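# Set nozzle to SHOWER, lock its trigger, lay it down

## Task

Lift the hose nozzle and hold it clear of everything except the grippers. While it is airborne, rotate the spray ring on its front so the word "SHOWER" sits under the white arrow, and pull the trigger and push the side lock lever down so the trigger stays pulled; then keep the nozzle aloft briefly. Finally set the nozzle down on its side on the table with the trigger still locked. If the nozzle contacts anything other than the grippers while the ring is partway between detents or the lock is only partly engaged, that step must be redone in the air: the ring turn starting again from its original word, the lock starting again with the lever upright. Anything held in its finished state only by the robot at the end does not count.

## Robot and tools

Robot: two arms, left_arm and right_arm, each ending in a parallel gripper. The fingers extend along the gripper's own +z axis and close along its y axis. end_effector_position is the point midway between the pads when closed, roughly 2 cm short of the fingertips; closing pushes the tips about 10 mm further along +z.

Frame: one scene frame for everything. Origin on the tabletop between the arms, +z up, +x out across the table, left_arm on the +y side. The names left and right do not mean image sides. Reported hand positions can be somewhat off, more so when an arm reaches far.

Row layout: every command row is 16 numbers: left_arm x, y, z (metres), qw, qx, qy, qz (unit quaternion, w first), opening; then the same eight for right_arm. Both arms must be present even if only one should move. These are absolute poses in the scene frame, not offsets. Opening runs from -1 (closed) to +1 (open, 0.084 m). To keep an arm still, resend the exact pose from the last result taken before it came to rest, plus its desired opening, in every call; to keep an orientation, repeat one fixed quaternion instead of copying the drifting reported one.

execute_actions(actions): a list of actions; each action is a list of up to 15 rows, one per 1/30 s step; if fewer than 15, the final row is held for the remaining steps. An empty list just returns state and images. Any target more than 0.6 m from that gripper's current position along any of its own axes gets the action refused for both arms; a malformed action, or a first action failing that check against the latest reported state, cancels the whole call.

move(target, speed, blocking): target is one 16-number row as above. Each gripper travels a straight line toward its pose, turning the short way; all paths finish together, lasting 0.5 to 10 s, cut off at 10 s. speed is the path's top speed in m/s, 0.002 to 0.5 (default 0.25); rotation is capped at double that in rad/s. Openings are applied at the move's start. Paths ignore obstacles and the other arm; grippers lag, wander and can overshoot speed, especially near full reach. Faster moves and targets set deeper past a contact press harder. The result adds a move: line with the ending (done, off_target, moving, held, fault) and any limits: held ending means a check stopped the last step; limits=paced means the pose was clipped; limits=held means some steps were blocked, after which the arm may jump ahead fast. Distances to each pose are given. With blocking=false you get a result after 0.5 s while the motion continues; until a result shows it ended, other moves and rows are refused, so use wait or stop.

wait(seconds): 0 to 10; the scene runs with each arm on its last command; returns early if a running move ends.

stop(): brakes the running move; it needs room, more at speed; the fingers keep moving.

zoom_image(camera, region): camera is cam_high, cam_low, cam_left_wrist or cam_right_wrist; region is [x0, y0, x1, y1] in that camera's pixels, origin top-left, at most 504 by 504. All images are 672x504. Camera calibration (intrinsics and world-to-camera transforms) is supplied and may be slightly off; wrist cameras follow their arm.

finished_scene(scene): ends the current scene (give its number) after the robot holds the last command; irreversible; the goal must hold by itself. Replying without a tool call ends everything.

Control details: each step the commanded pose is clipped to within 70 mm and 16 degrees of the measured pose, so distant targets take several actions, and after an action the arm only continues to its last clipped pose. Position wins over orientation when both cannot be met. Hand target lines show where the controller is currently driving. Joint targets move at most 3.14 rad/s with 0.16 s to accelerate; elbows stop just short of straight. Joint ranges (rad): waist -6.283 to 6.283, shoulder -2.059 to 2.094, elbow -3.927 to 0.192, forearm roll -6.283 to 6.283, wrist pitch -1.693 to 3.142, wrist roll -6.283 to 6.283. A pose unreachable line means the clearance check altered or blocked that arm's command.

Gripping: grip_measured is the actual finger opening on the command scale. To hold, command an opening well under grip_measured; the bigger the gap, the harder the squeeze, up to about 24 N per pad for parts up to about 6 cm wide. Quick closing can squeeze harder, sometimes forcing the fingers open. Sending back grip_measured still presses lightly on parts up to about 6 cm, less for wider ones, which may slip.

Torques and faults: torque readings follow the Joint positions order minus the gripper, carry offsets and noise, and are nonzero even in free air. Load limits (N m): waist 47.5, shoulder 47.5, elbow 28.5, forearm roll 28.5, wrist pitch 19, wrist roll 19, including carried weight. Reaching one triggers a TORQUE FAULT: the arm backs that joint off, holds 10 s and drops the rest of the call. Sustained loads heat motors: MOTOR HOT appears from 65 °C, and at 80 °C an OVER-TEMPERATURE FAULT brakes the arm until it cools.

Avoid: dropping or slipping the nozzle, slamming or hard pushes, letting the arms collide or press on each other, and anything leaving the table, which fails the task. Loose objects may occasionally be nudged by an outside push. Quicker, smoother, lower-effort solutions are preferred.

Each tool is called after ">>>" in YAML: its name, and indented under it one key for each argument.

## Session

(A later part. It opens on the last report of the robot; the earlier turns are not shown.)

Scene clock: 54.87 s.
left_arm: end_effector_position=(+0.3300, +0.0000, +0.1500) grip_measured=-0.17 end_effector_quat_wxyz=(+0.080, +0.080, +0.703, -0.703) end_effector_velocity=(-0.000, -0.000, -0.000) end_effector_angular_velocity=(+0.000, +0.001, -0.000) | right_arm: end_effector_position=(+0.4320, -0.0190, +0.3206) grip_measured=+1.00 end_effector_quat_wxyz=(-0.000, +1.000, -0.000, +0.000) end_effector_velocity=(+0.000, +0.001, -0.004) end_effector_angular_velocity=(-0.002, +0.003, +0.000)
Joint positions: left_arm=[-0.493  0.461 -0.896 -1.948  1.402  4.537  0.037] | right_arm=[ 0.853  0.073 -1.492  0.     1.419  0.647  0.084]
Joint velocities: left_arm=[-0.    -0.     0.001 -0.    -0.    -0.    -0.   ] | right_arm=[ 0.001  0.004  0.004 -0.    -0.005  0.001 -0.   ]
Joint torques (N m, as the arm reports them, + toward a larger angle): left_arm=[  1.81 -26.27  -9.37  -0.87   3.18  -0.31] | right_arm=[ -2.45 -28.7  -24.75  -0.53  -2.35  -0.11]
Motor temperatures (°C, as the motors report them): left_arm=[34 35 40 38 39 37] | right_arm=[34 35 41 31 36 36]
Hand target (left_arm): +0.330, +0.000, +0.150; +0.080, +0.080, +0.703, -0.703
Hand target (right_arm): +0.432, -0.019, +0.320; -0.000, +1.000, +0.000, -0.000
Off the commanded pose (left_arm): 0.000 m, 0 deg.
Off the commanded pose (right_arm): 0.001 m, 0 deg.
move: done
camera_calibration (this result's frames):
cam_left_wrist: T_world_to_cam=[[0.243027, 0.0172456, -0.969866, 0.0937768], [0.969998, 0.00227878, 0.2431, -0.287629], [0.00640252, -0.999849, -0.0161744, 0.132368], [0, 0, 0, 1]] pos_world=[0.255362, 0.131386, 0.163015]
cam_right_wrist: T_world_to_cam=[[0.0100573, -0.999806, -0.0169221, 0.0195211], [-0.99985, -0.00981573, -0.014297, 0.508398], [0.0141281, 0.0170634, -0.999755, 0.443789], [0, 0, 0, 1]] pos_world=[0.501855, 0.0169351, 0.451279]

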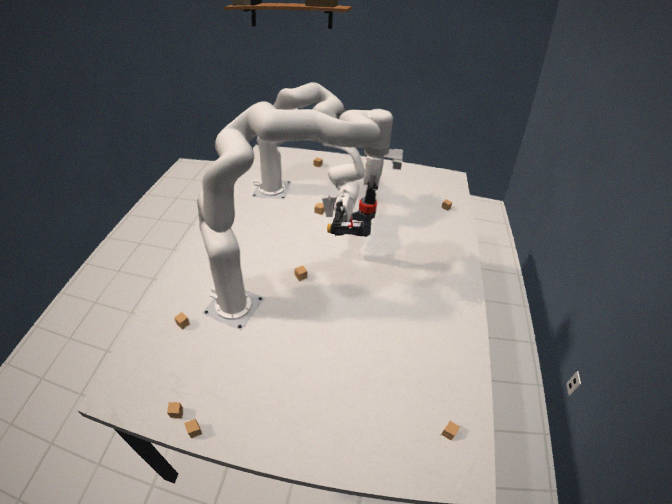

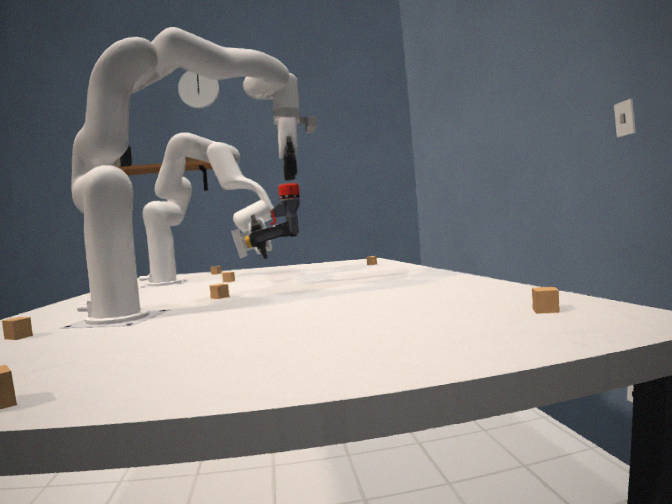

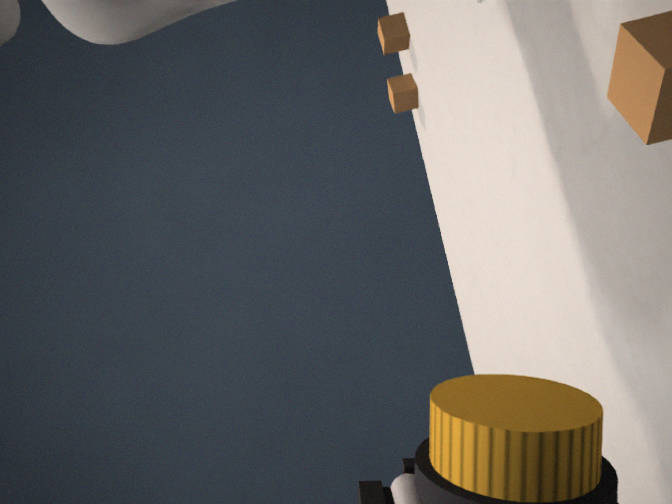

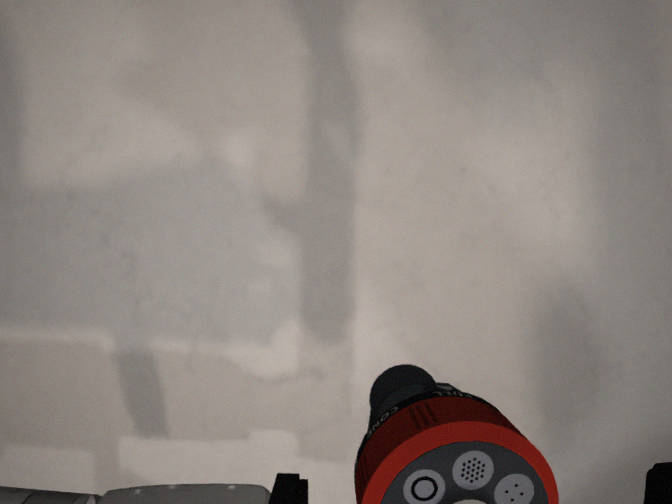

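>>> move:
  target: [0.33,0.0,0.15,0.08,0.08,0.7026,-0.7026,-1,0.427,-0.019,0.281,0,1,0,0,1]
  speed: 0.06

>>> move:
  target: [0.33,0.0,0.15,0.08,0.08,0.7026,-0.7026,-1,0.427,-0.019,0.281,0,1,0,0,0]

>>> move:
  target: [0.33,0.0,0.15,0.08,0.08,0.7026,-0.7026,-1,0.427,-0.019,0.281,0,0.782,0.623,0,0]

Scene clock: 56.83 s.
left_arm: end_effector_position=(+0.3300, +0.0000, +0.1500) grip_measured=-0.17 end_effector_quat_wxyz=(+0.080, +0.080, +0.703, -0.703) end_effector_velocity=(-0.001, -0.001, +0.000) end_effector_angular_velocity=(-0.000, +0.000, -0.001) | right_arm: end_effector_position=(+0.4271, -0.0189, +0.2814) grip_measured=+1.00 end_effector_quat_wxyz=(-0.000, +1.000, +0.000, +0.000) end_effector_velocity=(-0.001, -0.000, -0.003) end_effector_angular_velocity=(-0.000, +0.001, +0.000)
Joint positions: left_arm=[-0.493  0.461 -0.896 -1.948  1.402  4.537  0.037] | right_arm=[ 0.859  0.057 -1.362  0.     1.305  0.653  0.084]
Joint velocities: left_arm=[-0.002 -0.     0.    -0.     0.     0.    -0.   ] | right_arm=[ 0.    -0.001  0.01   0.    -0.008  0.    -0.   ]
Joint torques (N m, as the arm reports them, + toward a larger angle): left_arm=[  1.55 -26.35  -9.39  -0.97   3.16  -0.27] | right_arm=[ -2.73 -28.72 -25.21  -0.55  -2.25  -0.21]
Motor temperatures (°C, as the motors report them): left_arm=[34 35 39 38 39 37] | right_arm=[34 35 41 31 36 36]
Hand target (left_arm): +0.330, -0.000, +0.150; +0.080, +0.080, +0.703, -0.703
Hand target (right_arm): +0.427, -0.019, +0.281; -0.000, +1.000, +0.000, -0.000
Off the commanded pose (left_arm): 0.000 m, 0 deg.
Off the commanded pose (right_arm): 0.000 m, 0 deg.
move: done
camera_calibration (this result's frames):
cam_left_wrist: T_world_to_cam=[[0.243028, 0.0172451, -0.969866, 0.0937762], [0.969998, 0.0022808, 0.243102, -0.28763], [0.00640441, -0.999849, -0.0161735, 0.132367], [0, 0, 0, 1]] pos_world=[0.255362, 0.131386, 0.163015]
cam_right_wrist: T_world_to_cam=[[0.0100716, -0.99981, -0.0166678, 0.0188527], [-0.999853, -0.00983789, -0.0140474, 0.502876], [0.0138808, 0.0168068, -0.999762, 0.404788], [0, 0, 0, 1]] pos_world=[0.496993, 0.0169931, 0.41207]

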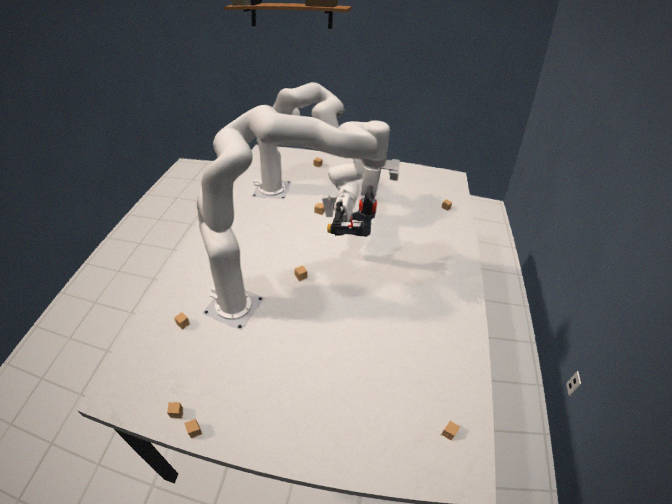

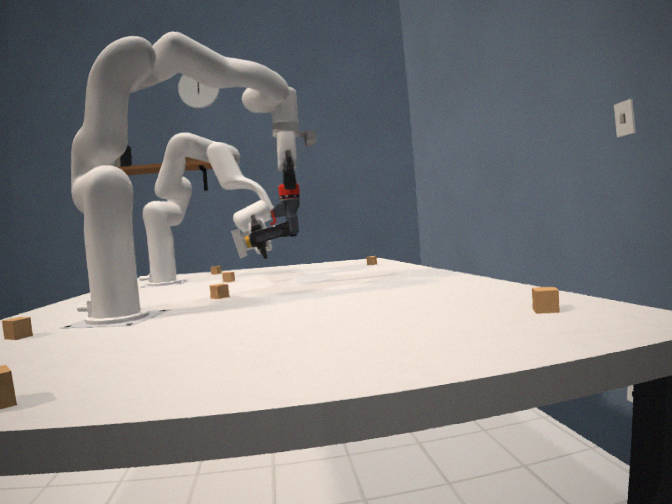

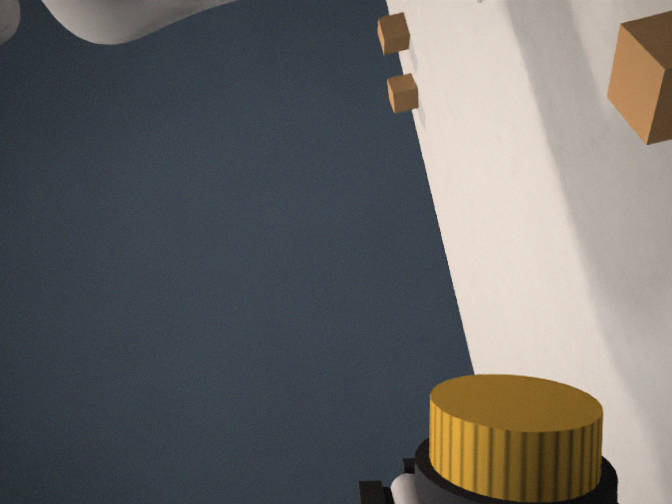

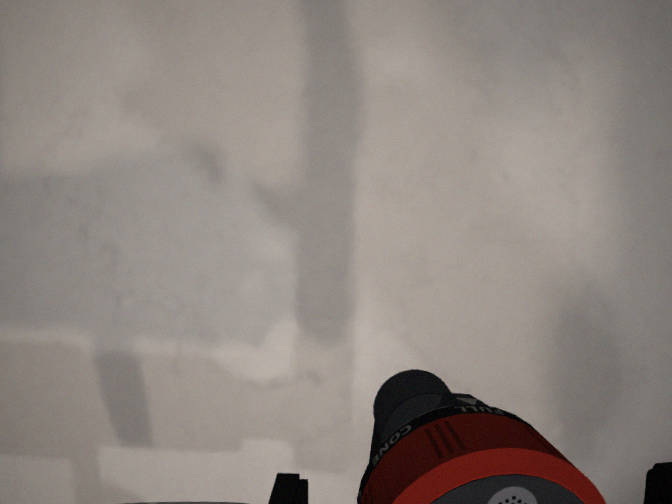

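Scene clock: 57.53 s.
left_arm: end_effector_position=(+0.3299, +0.0000, +0.1499) grip_measured=-0.17 end_effector_quat_wxyz=(+0.080, +0.080, +0.703, -0.703) end_effector_velocity=(-0.000, +0.000, -0.000) end_effector_angular_velocity=(+0.000, +0.000, +0.000) | right_arm: end_effector_position=(+0.4271, -0.0189, +0.2812) grip_measured=+0.32 end_effector_quat_wxyz=(-0.000, +1.000, -0.000, +0.000) end_effector_velocity=(+0.000, +0.000, +0.000) end_effector_angular_velocity=(+0.000, -0.001, +0.000)
Joint positions: left_arm=[-0.494  0.461 -0.895 -1.948  1.402  4.537  0.037] | right_arm=[ 0.859  0.057 -1.361  0.     1.304  0.653  0.058]
Joint velocities: left_arm=[ 0. -0.  0. -0. -0. -0.  0.] | right_arm=[-0.     0.001 -0.001 -0.    -0.    -0.     0.   ]
Joint torques (N m, as the arm reports them, + toward a larger angle): left_arm=[  2.04 -26.82  -9.57  -1.11   3.25  -0.24] | right_arm=[ -2.25 -27.7  -24.49  -1.13  -2.06  -0.08]
Motor temperatures (°C, as the motors report them): left_arm=[34 35 39 38 39 37] | right_arm=[34 35 41 31 36 36]
Hand target (left_arm): +0.330, +0.000, +0.150; +0.080, +0.080, +0.703, -0.703
Hand target (right_arm): +0.427, -0.019, +0.281; -0.000, +1.000, +0.000, -0.000
Off the commanded pose (left_arm): 0.000 m, 0 deg.
Off the commanded pose (right_arm): 0.000 m, 0 deg.
move: done
camera_calibration (this result's frames):
cam_left_wrist: T_world_to_cam=[[0.242791, 0.0174161, -0.969922, 0.0937603], [0.970058, 0.00214479, 0.242864, -0.287492], [0.00631002, -0.999846, -0.0163739, 0.132431], [0, 0, 0, 1]] pos_world=[0.255285, 0.131395, 0.16293]
cam_right_wrist: T_world_to_cam=[[0.0100442, -0.999809, -0.016758, 0.0188948], [-0.999852, -0.00980736, -0.0141533, 0.502846], [0.0139863, 0.0168977, -0.999759, 0.404515], [0, 0, 0, 1]] pos_world=[0.496924, 0.0169874, 0.411851]

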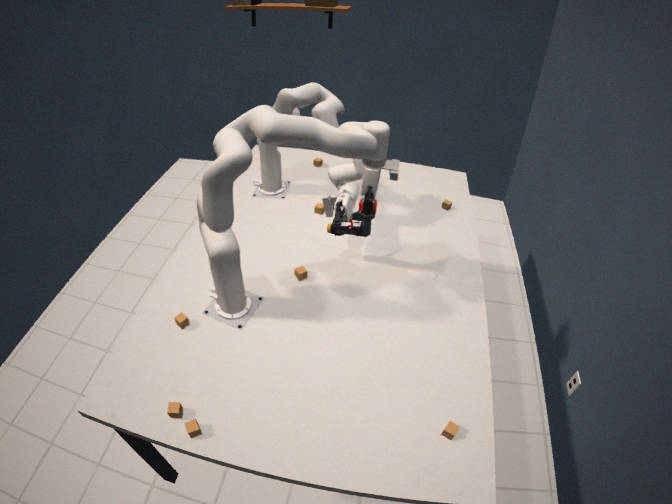

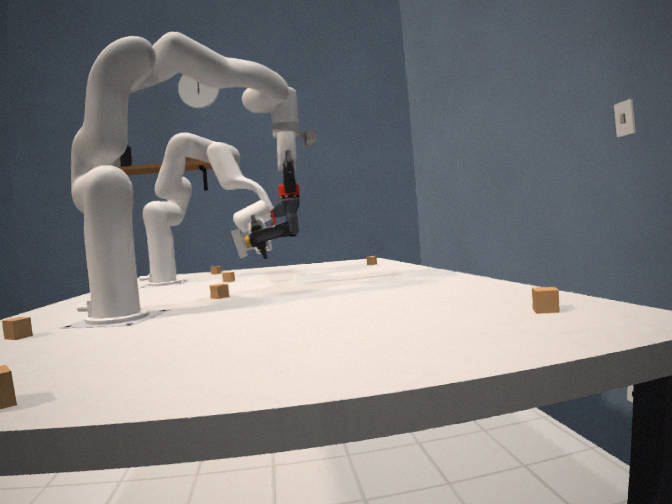

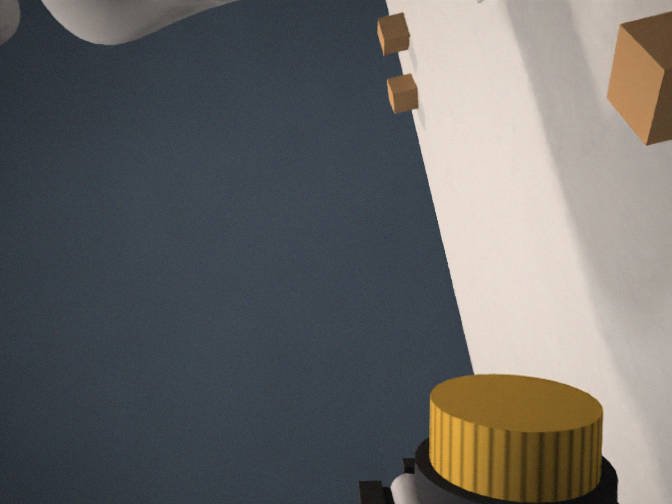

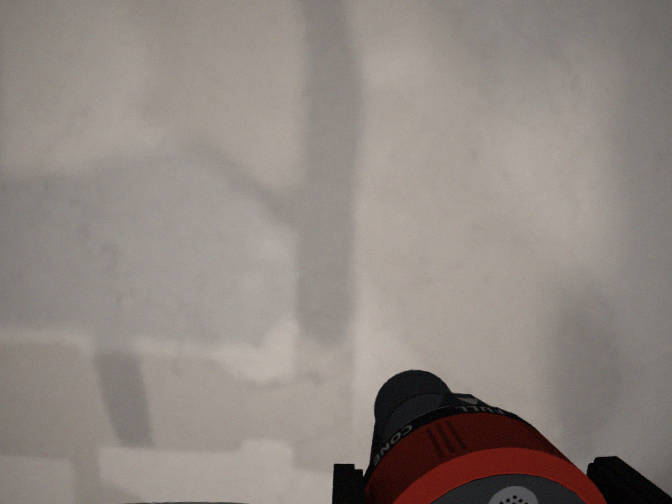

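Scene clock: 60.73 s.
left_arm: end_effector_position=(+0.3300, -0.0000, +0.1501) grip_measured=-0.17 end_effector_quat_wxyz=(+0.080, +0.080, +0.702, -0.703) end_effector_velocity=(-0.000, +0.000, -0.000) end_effector_angular_velocity=(+0.001, +0.000, -0.000) | right_arm: end_effector_position=(+0.4270, -0.0190, +0.2809) grip_measured=+0.32 end_effector_quat_wxyz=(+0.000, +0.782, +0.623, -0.000) end_effector_velocity=(+0.000, +0.000, +0.000) end_effector_angular_velocity=(+0.002, +0.001, +0.012)
Joint positions: left_arm=[-0.494  0.461 -0.896 -1.948  1.402  4.537  0.037] | right_arm=[ 0.859  0.057 -1.361 -0.     1.304 -0.692  0.058]
Joint velocities: left_arm=[ 0.     0.     0.     0.001 -0.    -0.    -0.   ] | right_arm=[-0.001  0.    -0.001  0.002  0.    -0.013  0.   ]
Joint torques (N m, as the arm reports them, + toward a larger angle): left_arm=[  2.18 -25.35  -8.78  -0.68   2.64   0.36] | right_arm=[ -3.49 -29.62 -25.53  -0.52  -1.47  -0.2 ]
Motor temperatures (°C, as the motors report them): left_arm=[34 35 39 38 39 37] | right_arm=[34 35 41 31 36 36]
Hand target (left_arm): +0.330, -0.000, +0.150; +0.080, +0.080, +0.703, -0.703
Hand target (right_arm): +0.427, -0.019, +0.281; +0.000, +0.782, +0.623, +0.000
Off the commanded pose (left_arm): 0.000 m, 0 deg.
Off the commanded pose (right_arm): 0.000 m, 0 deg.
move: done
camera_calibration (this result's frames):
cam_left_wrist: T_world_to_cam=[[0.24303, 0.0170026, -0.96987, 0.0938907], [0.969998, 0.00225941, 0.243102, -0.287677], [0.00632471, -0.999853, -0.0159434, 0.132312], [0, 0, 0, 1]] pos_world=[0.255391, 0.131347, 0.163106]
cam_right_wrist: T_world_to_cam=[[0.976541, -0.214707, -0.0163677, -0.379047], [-0.214934, -0.976533, -0.0136662, 0.149124], [-0.0130493, 0.0168636, -0.999773, 0.415844], [0, 0, 0, 1]] pos_world=[0.407634, 0.057228, 0.411584]

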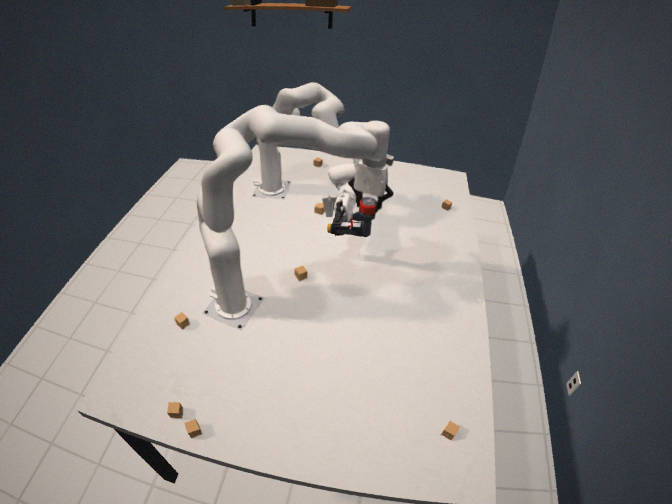

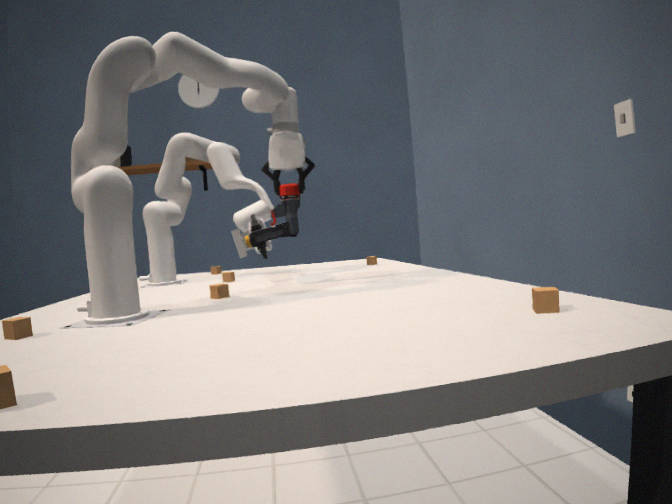

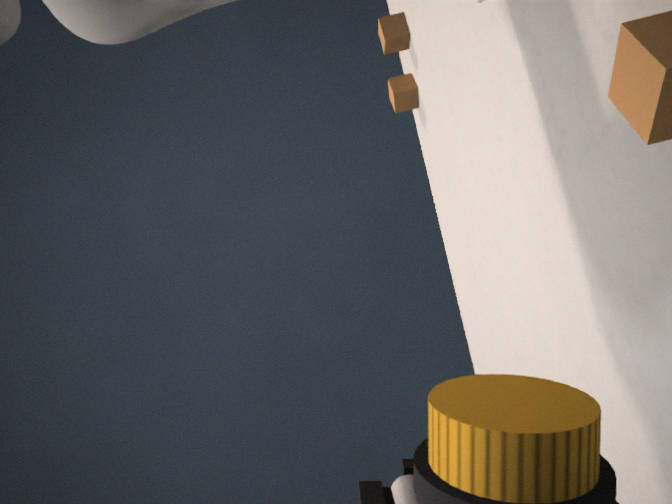

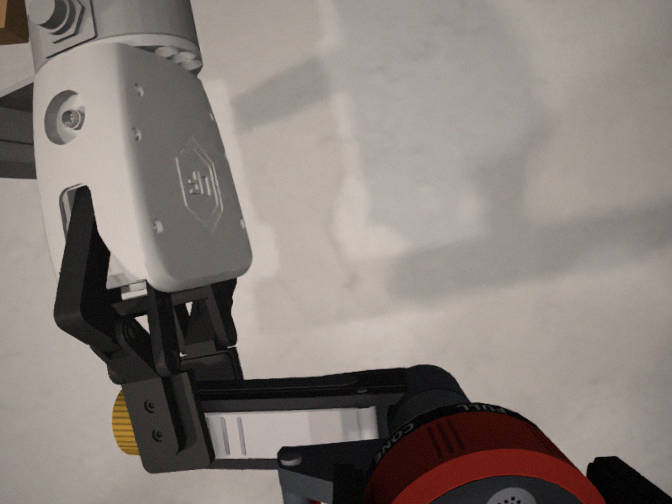

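>>> move:
  target: [0.33,0.0,0.15,0.08,0.08,0.7026,-0.7026,-1,0.429,-0.018,0.281,0,0.2225,0.975,0,0]

>>> move:
  target: [0.33,0.0,0.15,0.08,0.08,0.7026,-0.7026,-1,0.429,-0.018,0.281,0,0.2225,0.975,0,1]

>>> move:
  target: [0.33,0.0,0.15,0.08,0.08,0.7026,-0.7026,-1,0.429,-0.018,0.40,0,0.2225,0.975,0,1]
  speed: 0.15

Scene clock: 64.97 s.
left_arm: end_effector_position=(+0.3302, -0.0000, +0.1503) grip_measured=-0.17 end_effector_quat_wxyz=(+0.080, +0.080, +0.702, -0.703) end_effector_velocity=(-0.001, -0.000, -0.000) end_effector_angular_velocity=(+0.001, +0.000, -0.001) | right_arm: end_effector_position=(+0.4288, -0.0180, +0.2807) grip_measured=+0.32 end_effector_quat_wxyz=(-0.000, +0.223, +0.975, -0.000) end_effector_velocity=(+0.001, +0.000, +0.001) end_effector_angular_velocity=(+0.002, -0.000, +0.012)
Joint positions: left_arm=[-0.493  0.461 -0.896 -1.948  1.402  4.536  0.037] | right_arm=[ 0.859  0.065 -1.37  -0.     1.306 -2.04   0.058]
Joint velocities: left_arm=[-0.001  0.     0.001  0.    -0.     0.    -0.   ] | right_arm=[-0.001  0.001 -0.003  0.001  0.    -0.013 -0.   ]
Joint torques (N m, as the arm reports them, + toward a larger angle): left_arm=[ -0.14 -20.6   -4.44   1.81   1.31   0.52] | right_arm=[ -7.33 -33.73 -32.11  -4.17  -3.8   -0.28]
Motor temperatures (°C, as the motors report them): left_arm=[34 35 39 38 39 37] | right_arm=[34 35 42 31 36 36]
Hand target (left_arm): +0.330, +0.000, +0.150; +0.080, +0.080, +0.703, -0.703
Hand target (right_arm): +0.429, -0.018, +0.281; +0.000, +0.222, +0.975, -0.000
Off the commanded pose (left_arm): 0.000 m, 0 deg.
Off the commanded pose (right_arm): 0.000 m, 0 deg.
move: done
camera_calibration (this result's frames):
cam_left_wrist: T_world_to_cam=[[0.242768, 0.0168777, -0.969938, 0.0941179], [0.970062, 0.00259364, 0.242844, -0.287919], [0.0066143, -0.999854, -0.0157427, 0.132194], [0, 0, 0, 1]] pos_world=[0.255576, 0.131333, 0.163289]
cam_right_wrist: T_world_to_cam=[[0.425657, 0.904721, -0.0172413, -0.123974], [0.90466, -0.425898, -0.0141668, -0.31957], [-0.02016, -0.00956736, -0.999751, 0.418199], [0, 0, 0, 1]] pos_world=[0.350304, -0.0199417, 0.41143]

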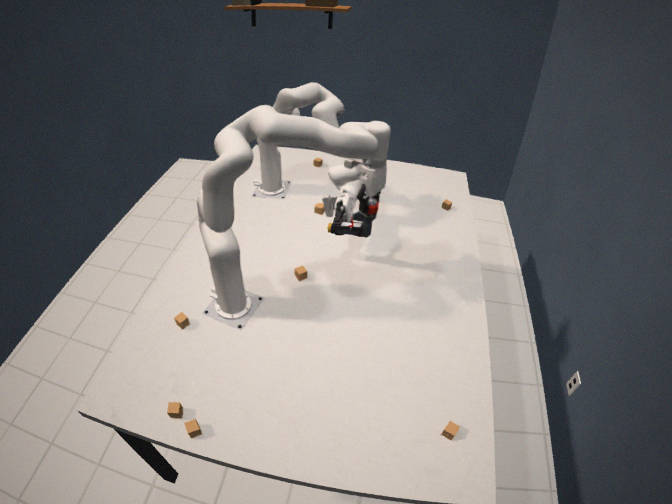

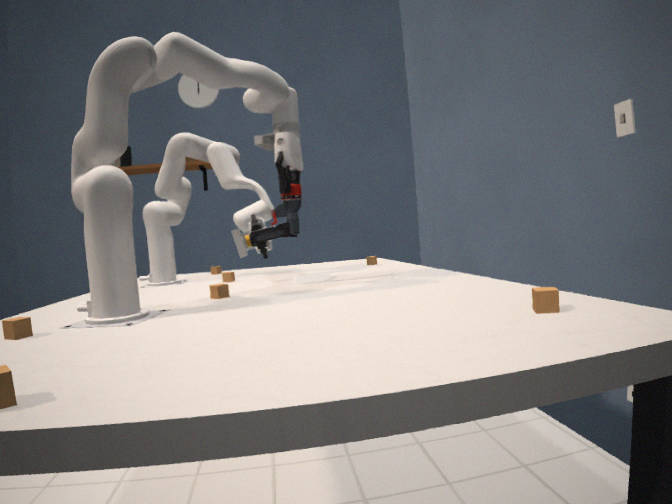

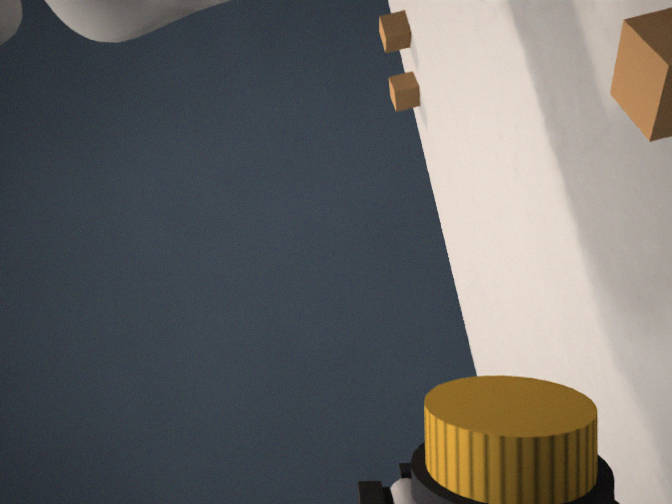

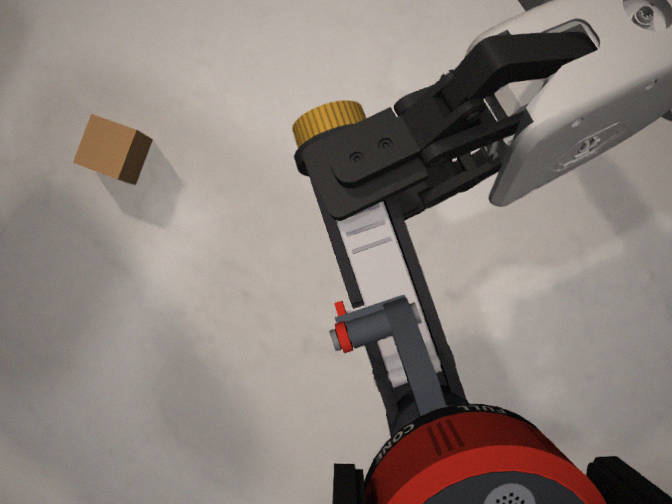

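Scene clock: 65.67 s.
left_arm: end_effector_position=(+0.3299, +0.0000, +0.1499) grip_measured=-0.17 end_effector_quat_wxyz=(+0.080, +0.080, +0.703, -0.703) end_effector_velocity=(+0.001, -0.000, +0.001) end_effector_angular_velocity=(-0.002, -0.002, +0.000) | right_arm: end_effector_position=(+0.4291, -0.0180, +0.2811) grip_measured=+1.00 end_effector_quat_wxyz=(+0.000, +0.223, +0.975, +0.000) end_effector_velocity=(-0.000, +0.000, -0.000) end_effector_angular_velocity=(-0.000, +0.001, +0.001)
Joint positions: left_arm=[-0.494  0.461 -0.895 -1.948  1.402  4.537  0.037] | right_arm=[ 0.858  0.064 -1.37  -0.     1.306 -2.041  0.084]
Joint velocities: left_arm=[ 0.    -0.001 -0.002 -0.     0.001  0.    -0.   ] | right_arm=[ 0.001 -0.     0.001  0.     0.    -0.     0.   ]
Joint torques (N m, as the arm reports them, + toward a larger angle): left_arm=[  1.88 -26.31  -9.34  -1.02   3.09  -0.23] | right_arm=[ -2.14 -28.79 -24.88  -0.81  -2.21  -0.15]
Motor temperatures (°C, as the motors report them): left_arm=[34 35 39 38 39 37] | right_arm=[34 35 42 31 36 36]
Hand target (left_arm): +0.330, +0.000, +0.150; +0.080, +0.080, +0.703, -0.703
Hand target (right_arm): +0.429, -0.018, +0.281; +0.000, +0.222, +0.975, -0.000
Off the commanded pose (left_arm): 0.000 m, 0 deg.
Off the commanded pose (right_arm): 0.000 m, 0 deg.
move: done
camera_calibration (this result's frames):
cam_left_wrist: T_world_to_cam=[[0.242825, 0.0173826, -0.969914, 0.0937592], [0.97005, 0.00214936, 0.242898, -0.287505], [0.00630689, -0.999847, -0.0163401, 0.132429], [0, 0, 0, 1]] pos_world=[0.255292, 0.131396, 0.162937]
cam_right_wrist: T_world_to_cam=[[0.424788, 0.905146, -0.0163102, -0.123949], [0.905087, -0.425006, -0.0136681, -0.320105], [-0.0193035, -0.00895617, -0.999774, 0.418214], [0, 0, 0, 1]] pos_world=[0.350449, -0.0201089, 0.411723]

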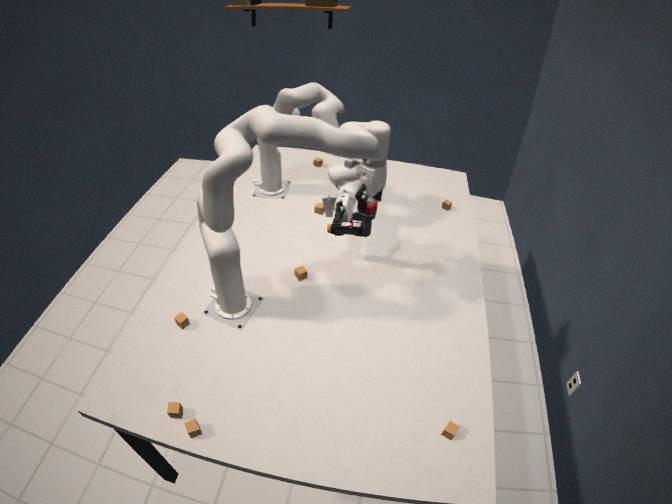

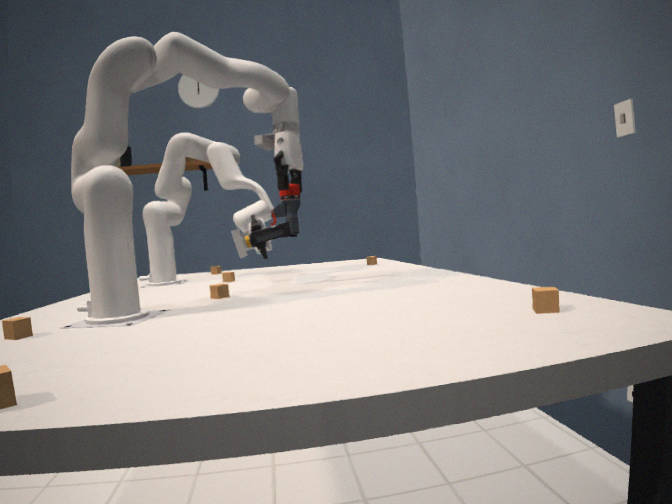

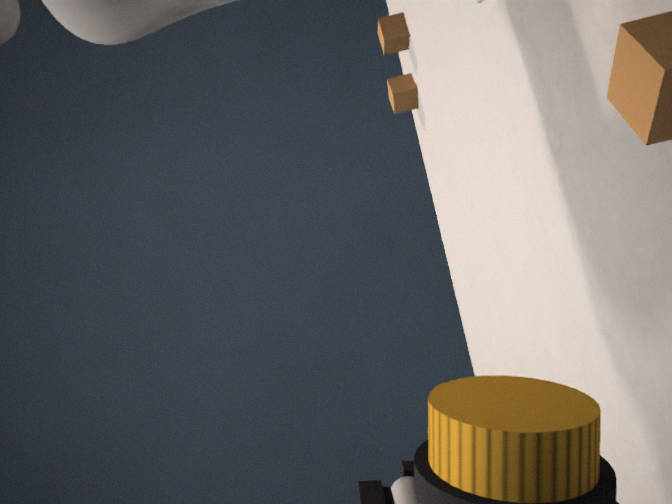

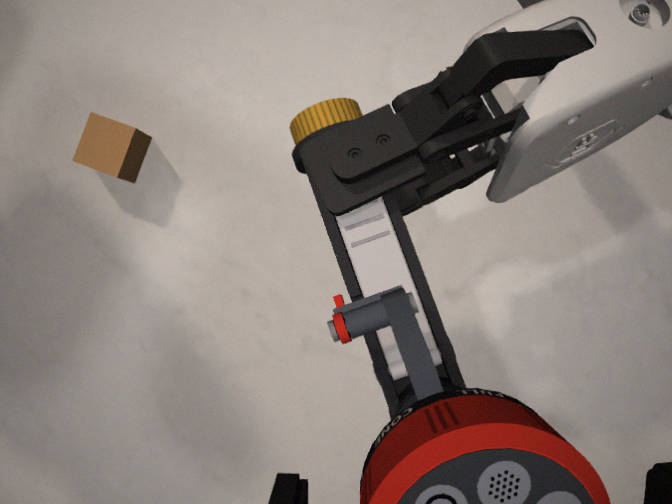

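Scene clock: 67.00 s.
left_arm: end_effector_position=(+0.3300, -0.0000, +0.1500) grip_measured=-0.17 end_effector_quat_wxyz=(+0.080, +0.080, +0.703, -0.703) end_effector_velocity=(-0.000, -0.000, -0.000) end_effector_angular_velocity=(+0.000, +0.000, -0.001) | right_arm: end_effector_position=(+0.4288, -0.0182, +0.3995) grip_measured=+1.00 end_effector_quat_wxyz=(-0.000, +0.223, +0.975, -0.000) end_effector_velocity=(+0.001, +0.000, +0.005) end_effector_angular_velocity=(+0.001, -0.001, +0.000)
Joint positions: left_arm=[-0.493  0.461 -0.896 -1.948  1.402  4.537  0.037] | right_arm=[ 0.858  0.124 -1.786  0.     1.662 -2.041  0.084]
Joint velocities: left_arm=[-0.001 -0.     0.    -0.    -0.    -0.     0.   ] | right_arm=[ 0.     0.007 -0.023 -0.     0.015 -0.    -0.   ]
Joint torques (N m, as the arm reports them, + toward a larger angle): left_arm=[  1.74 -26.63  -9.38  -1.09   3.15  -0.35] | right_arm=[ -2.65 -28.75 -22.94  -0.74  -2.27  -0.26]
Motor temperatures (°C, as the motors report them): left_arm=[34 35 39 38 39 37] | right_arm=[34 35 42 31 36 36]
Hand target (left_arm): +0.330, -0.000, +0.150; +0.080, +0.080, +0.703, -0.703
Hand target (right_arm): +0.429, -0.018, +0.400; +0.000, +0.223, +0.975, +0.000
Off the commanded pose (left_arm): 0.000 m, 0 deg.
Off the commanded pose (right_arm): 0.001 m, 0 deg.
move: done
camera_calibration (this result's frames):
cam_left_wrist: T_world_to_cam=[[0.243027, 0.0172458, -0.969866, 0.0937766], [0.969998, 0.00228161, 0.243101, -0.287629], [0.00640531, -0.999849, -0.0161739, 0.132366], [0, 0, 0, 1]] pos_world=[0.255362, 0.131385, 0.163014]
cam_right_wrist: T_world_to_cam=[[0.424736, 0.905165, -0.0166201, -0.121642], [0.905105, -0.424962, -0.0138841, -0.318232], [-0.0196303, -0.00914586, -0.999765, 0.536757], [0, 0, 0, 1]] pos_world=[0.350235, -0.0202213, 0.530191]

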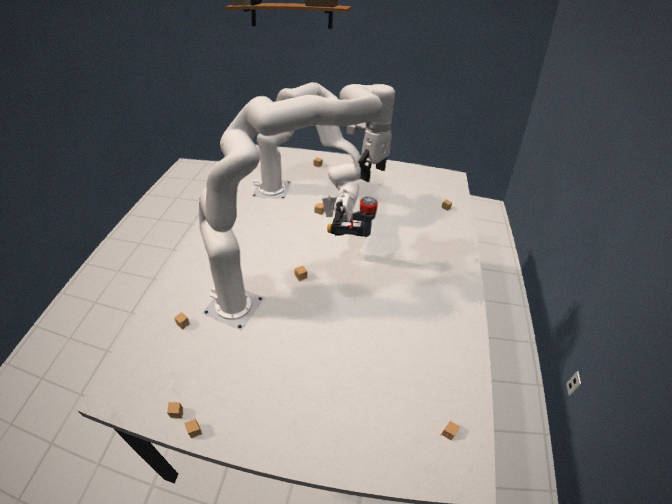

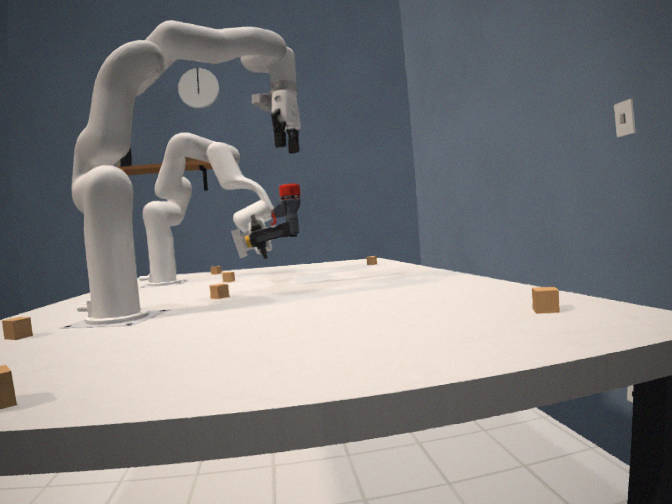

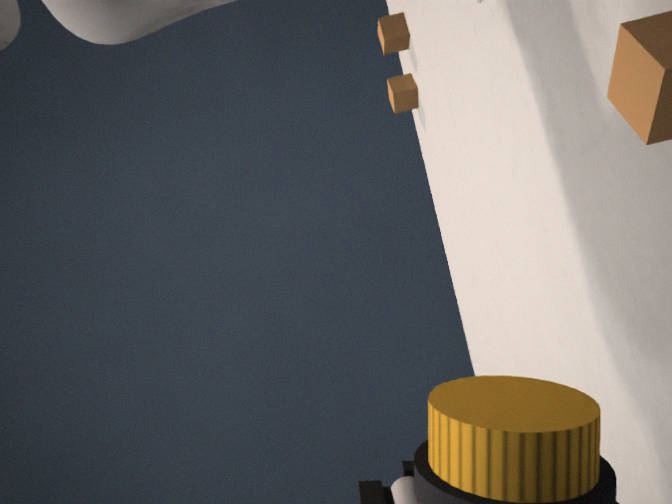

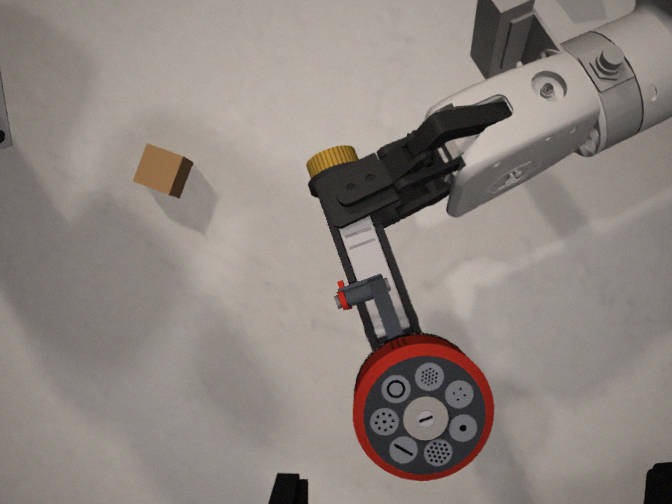

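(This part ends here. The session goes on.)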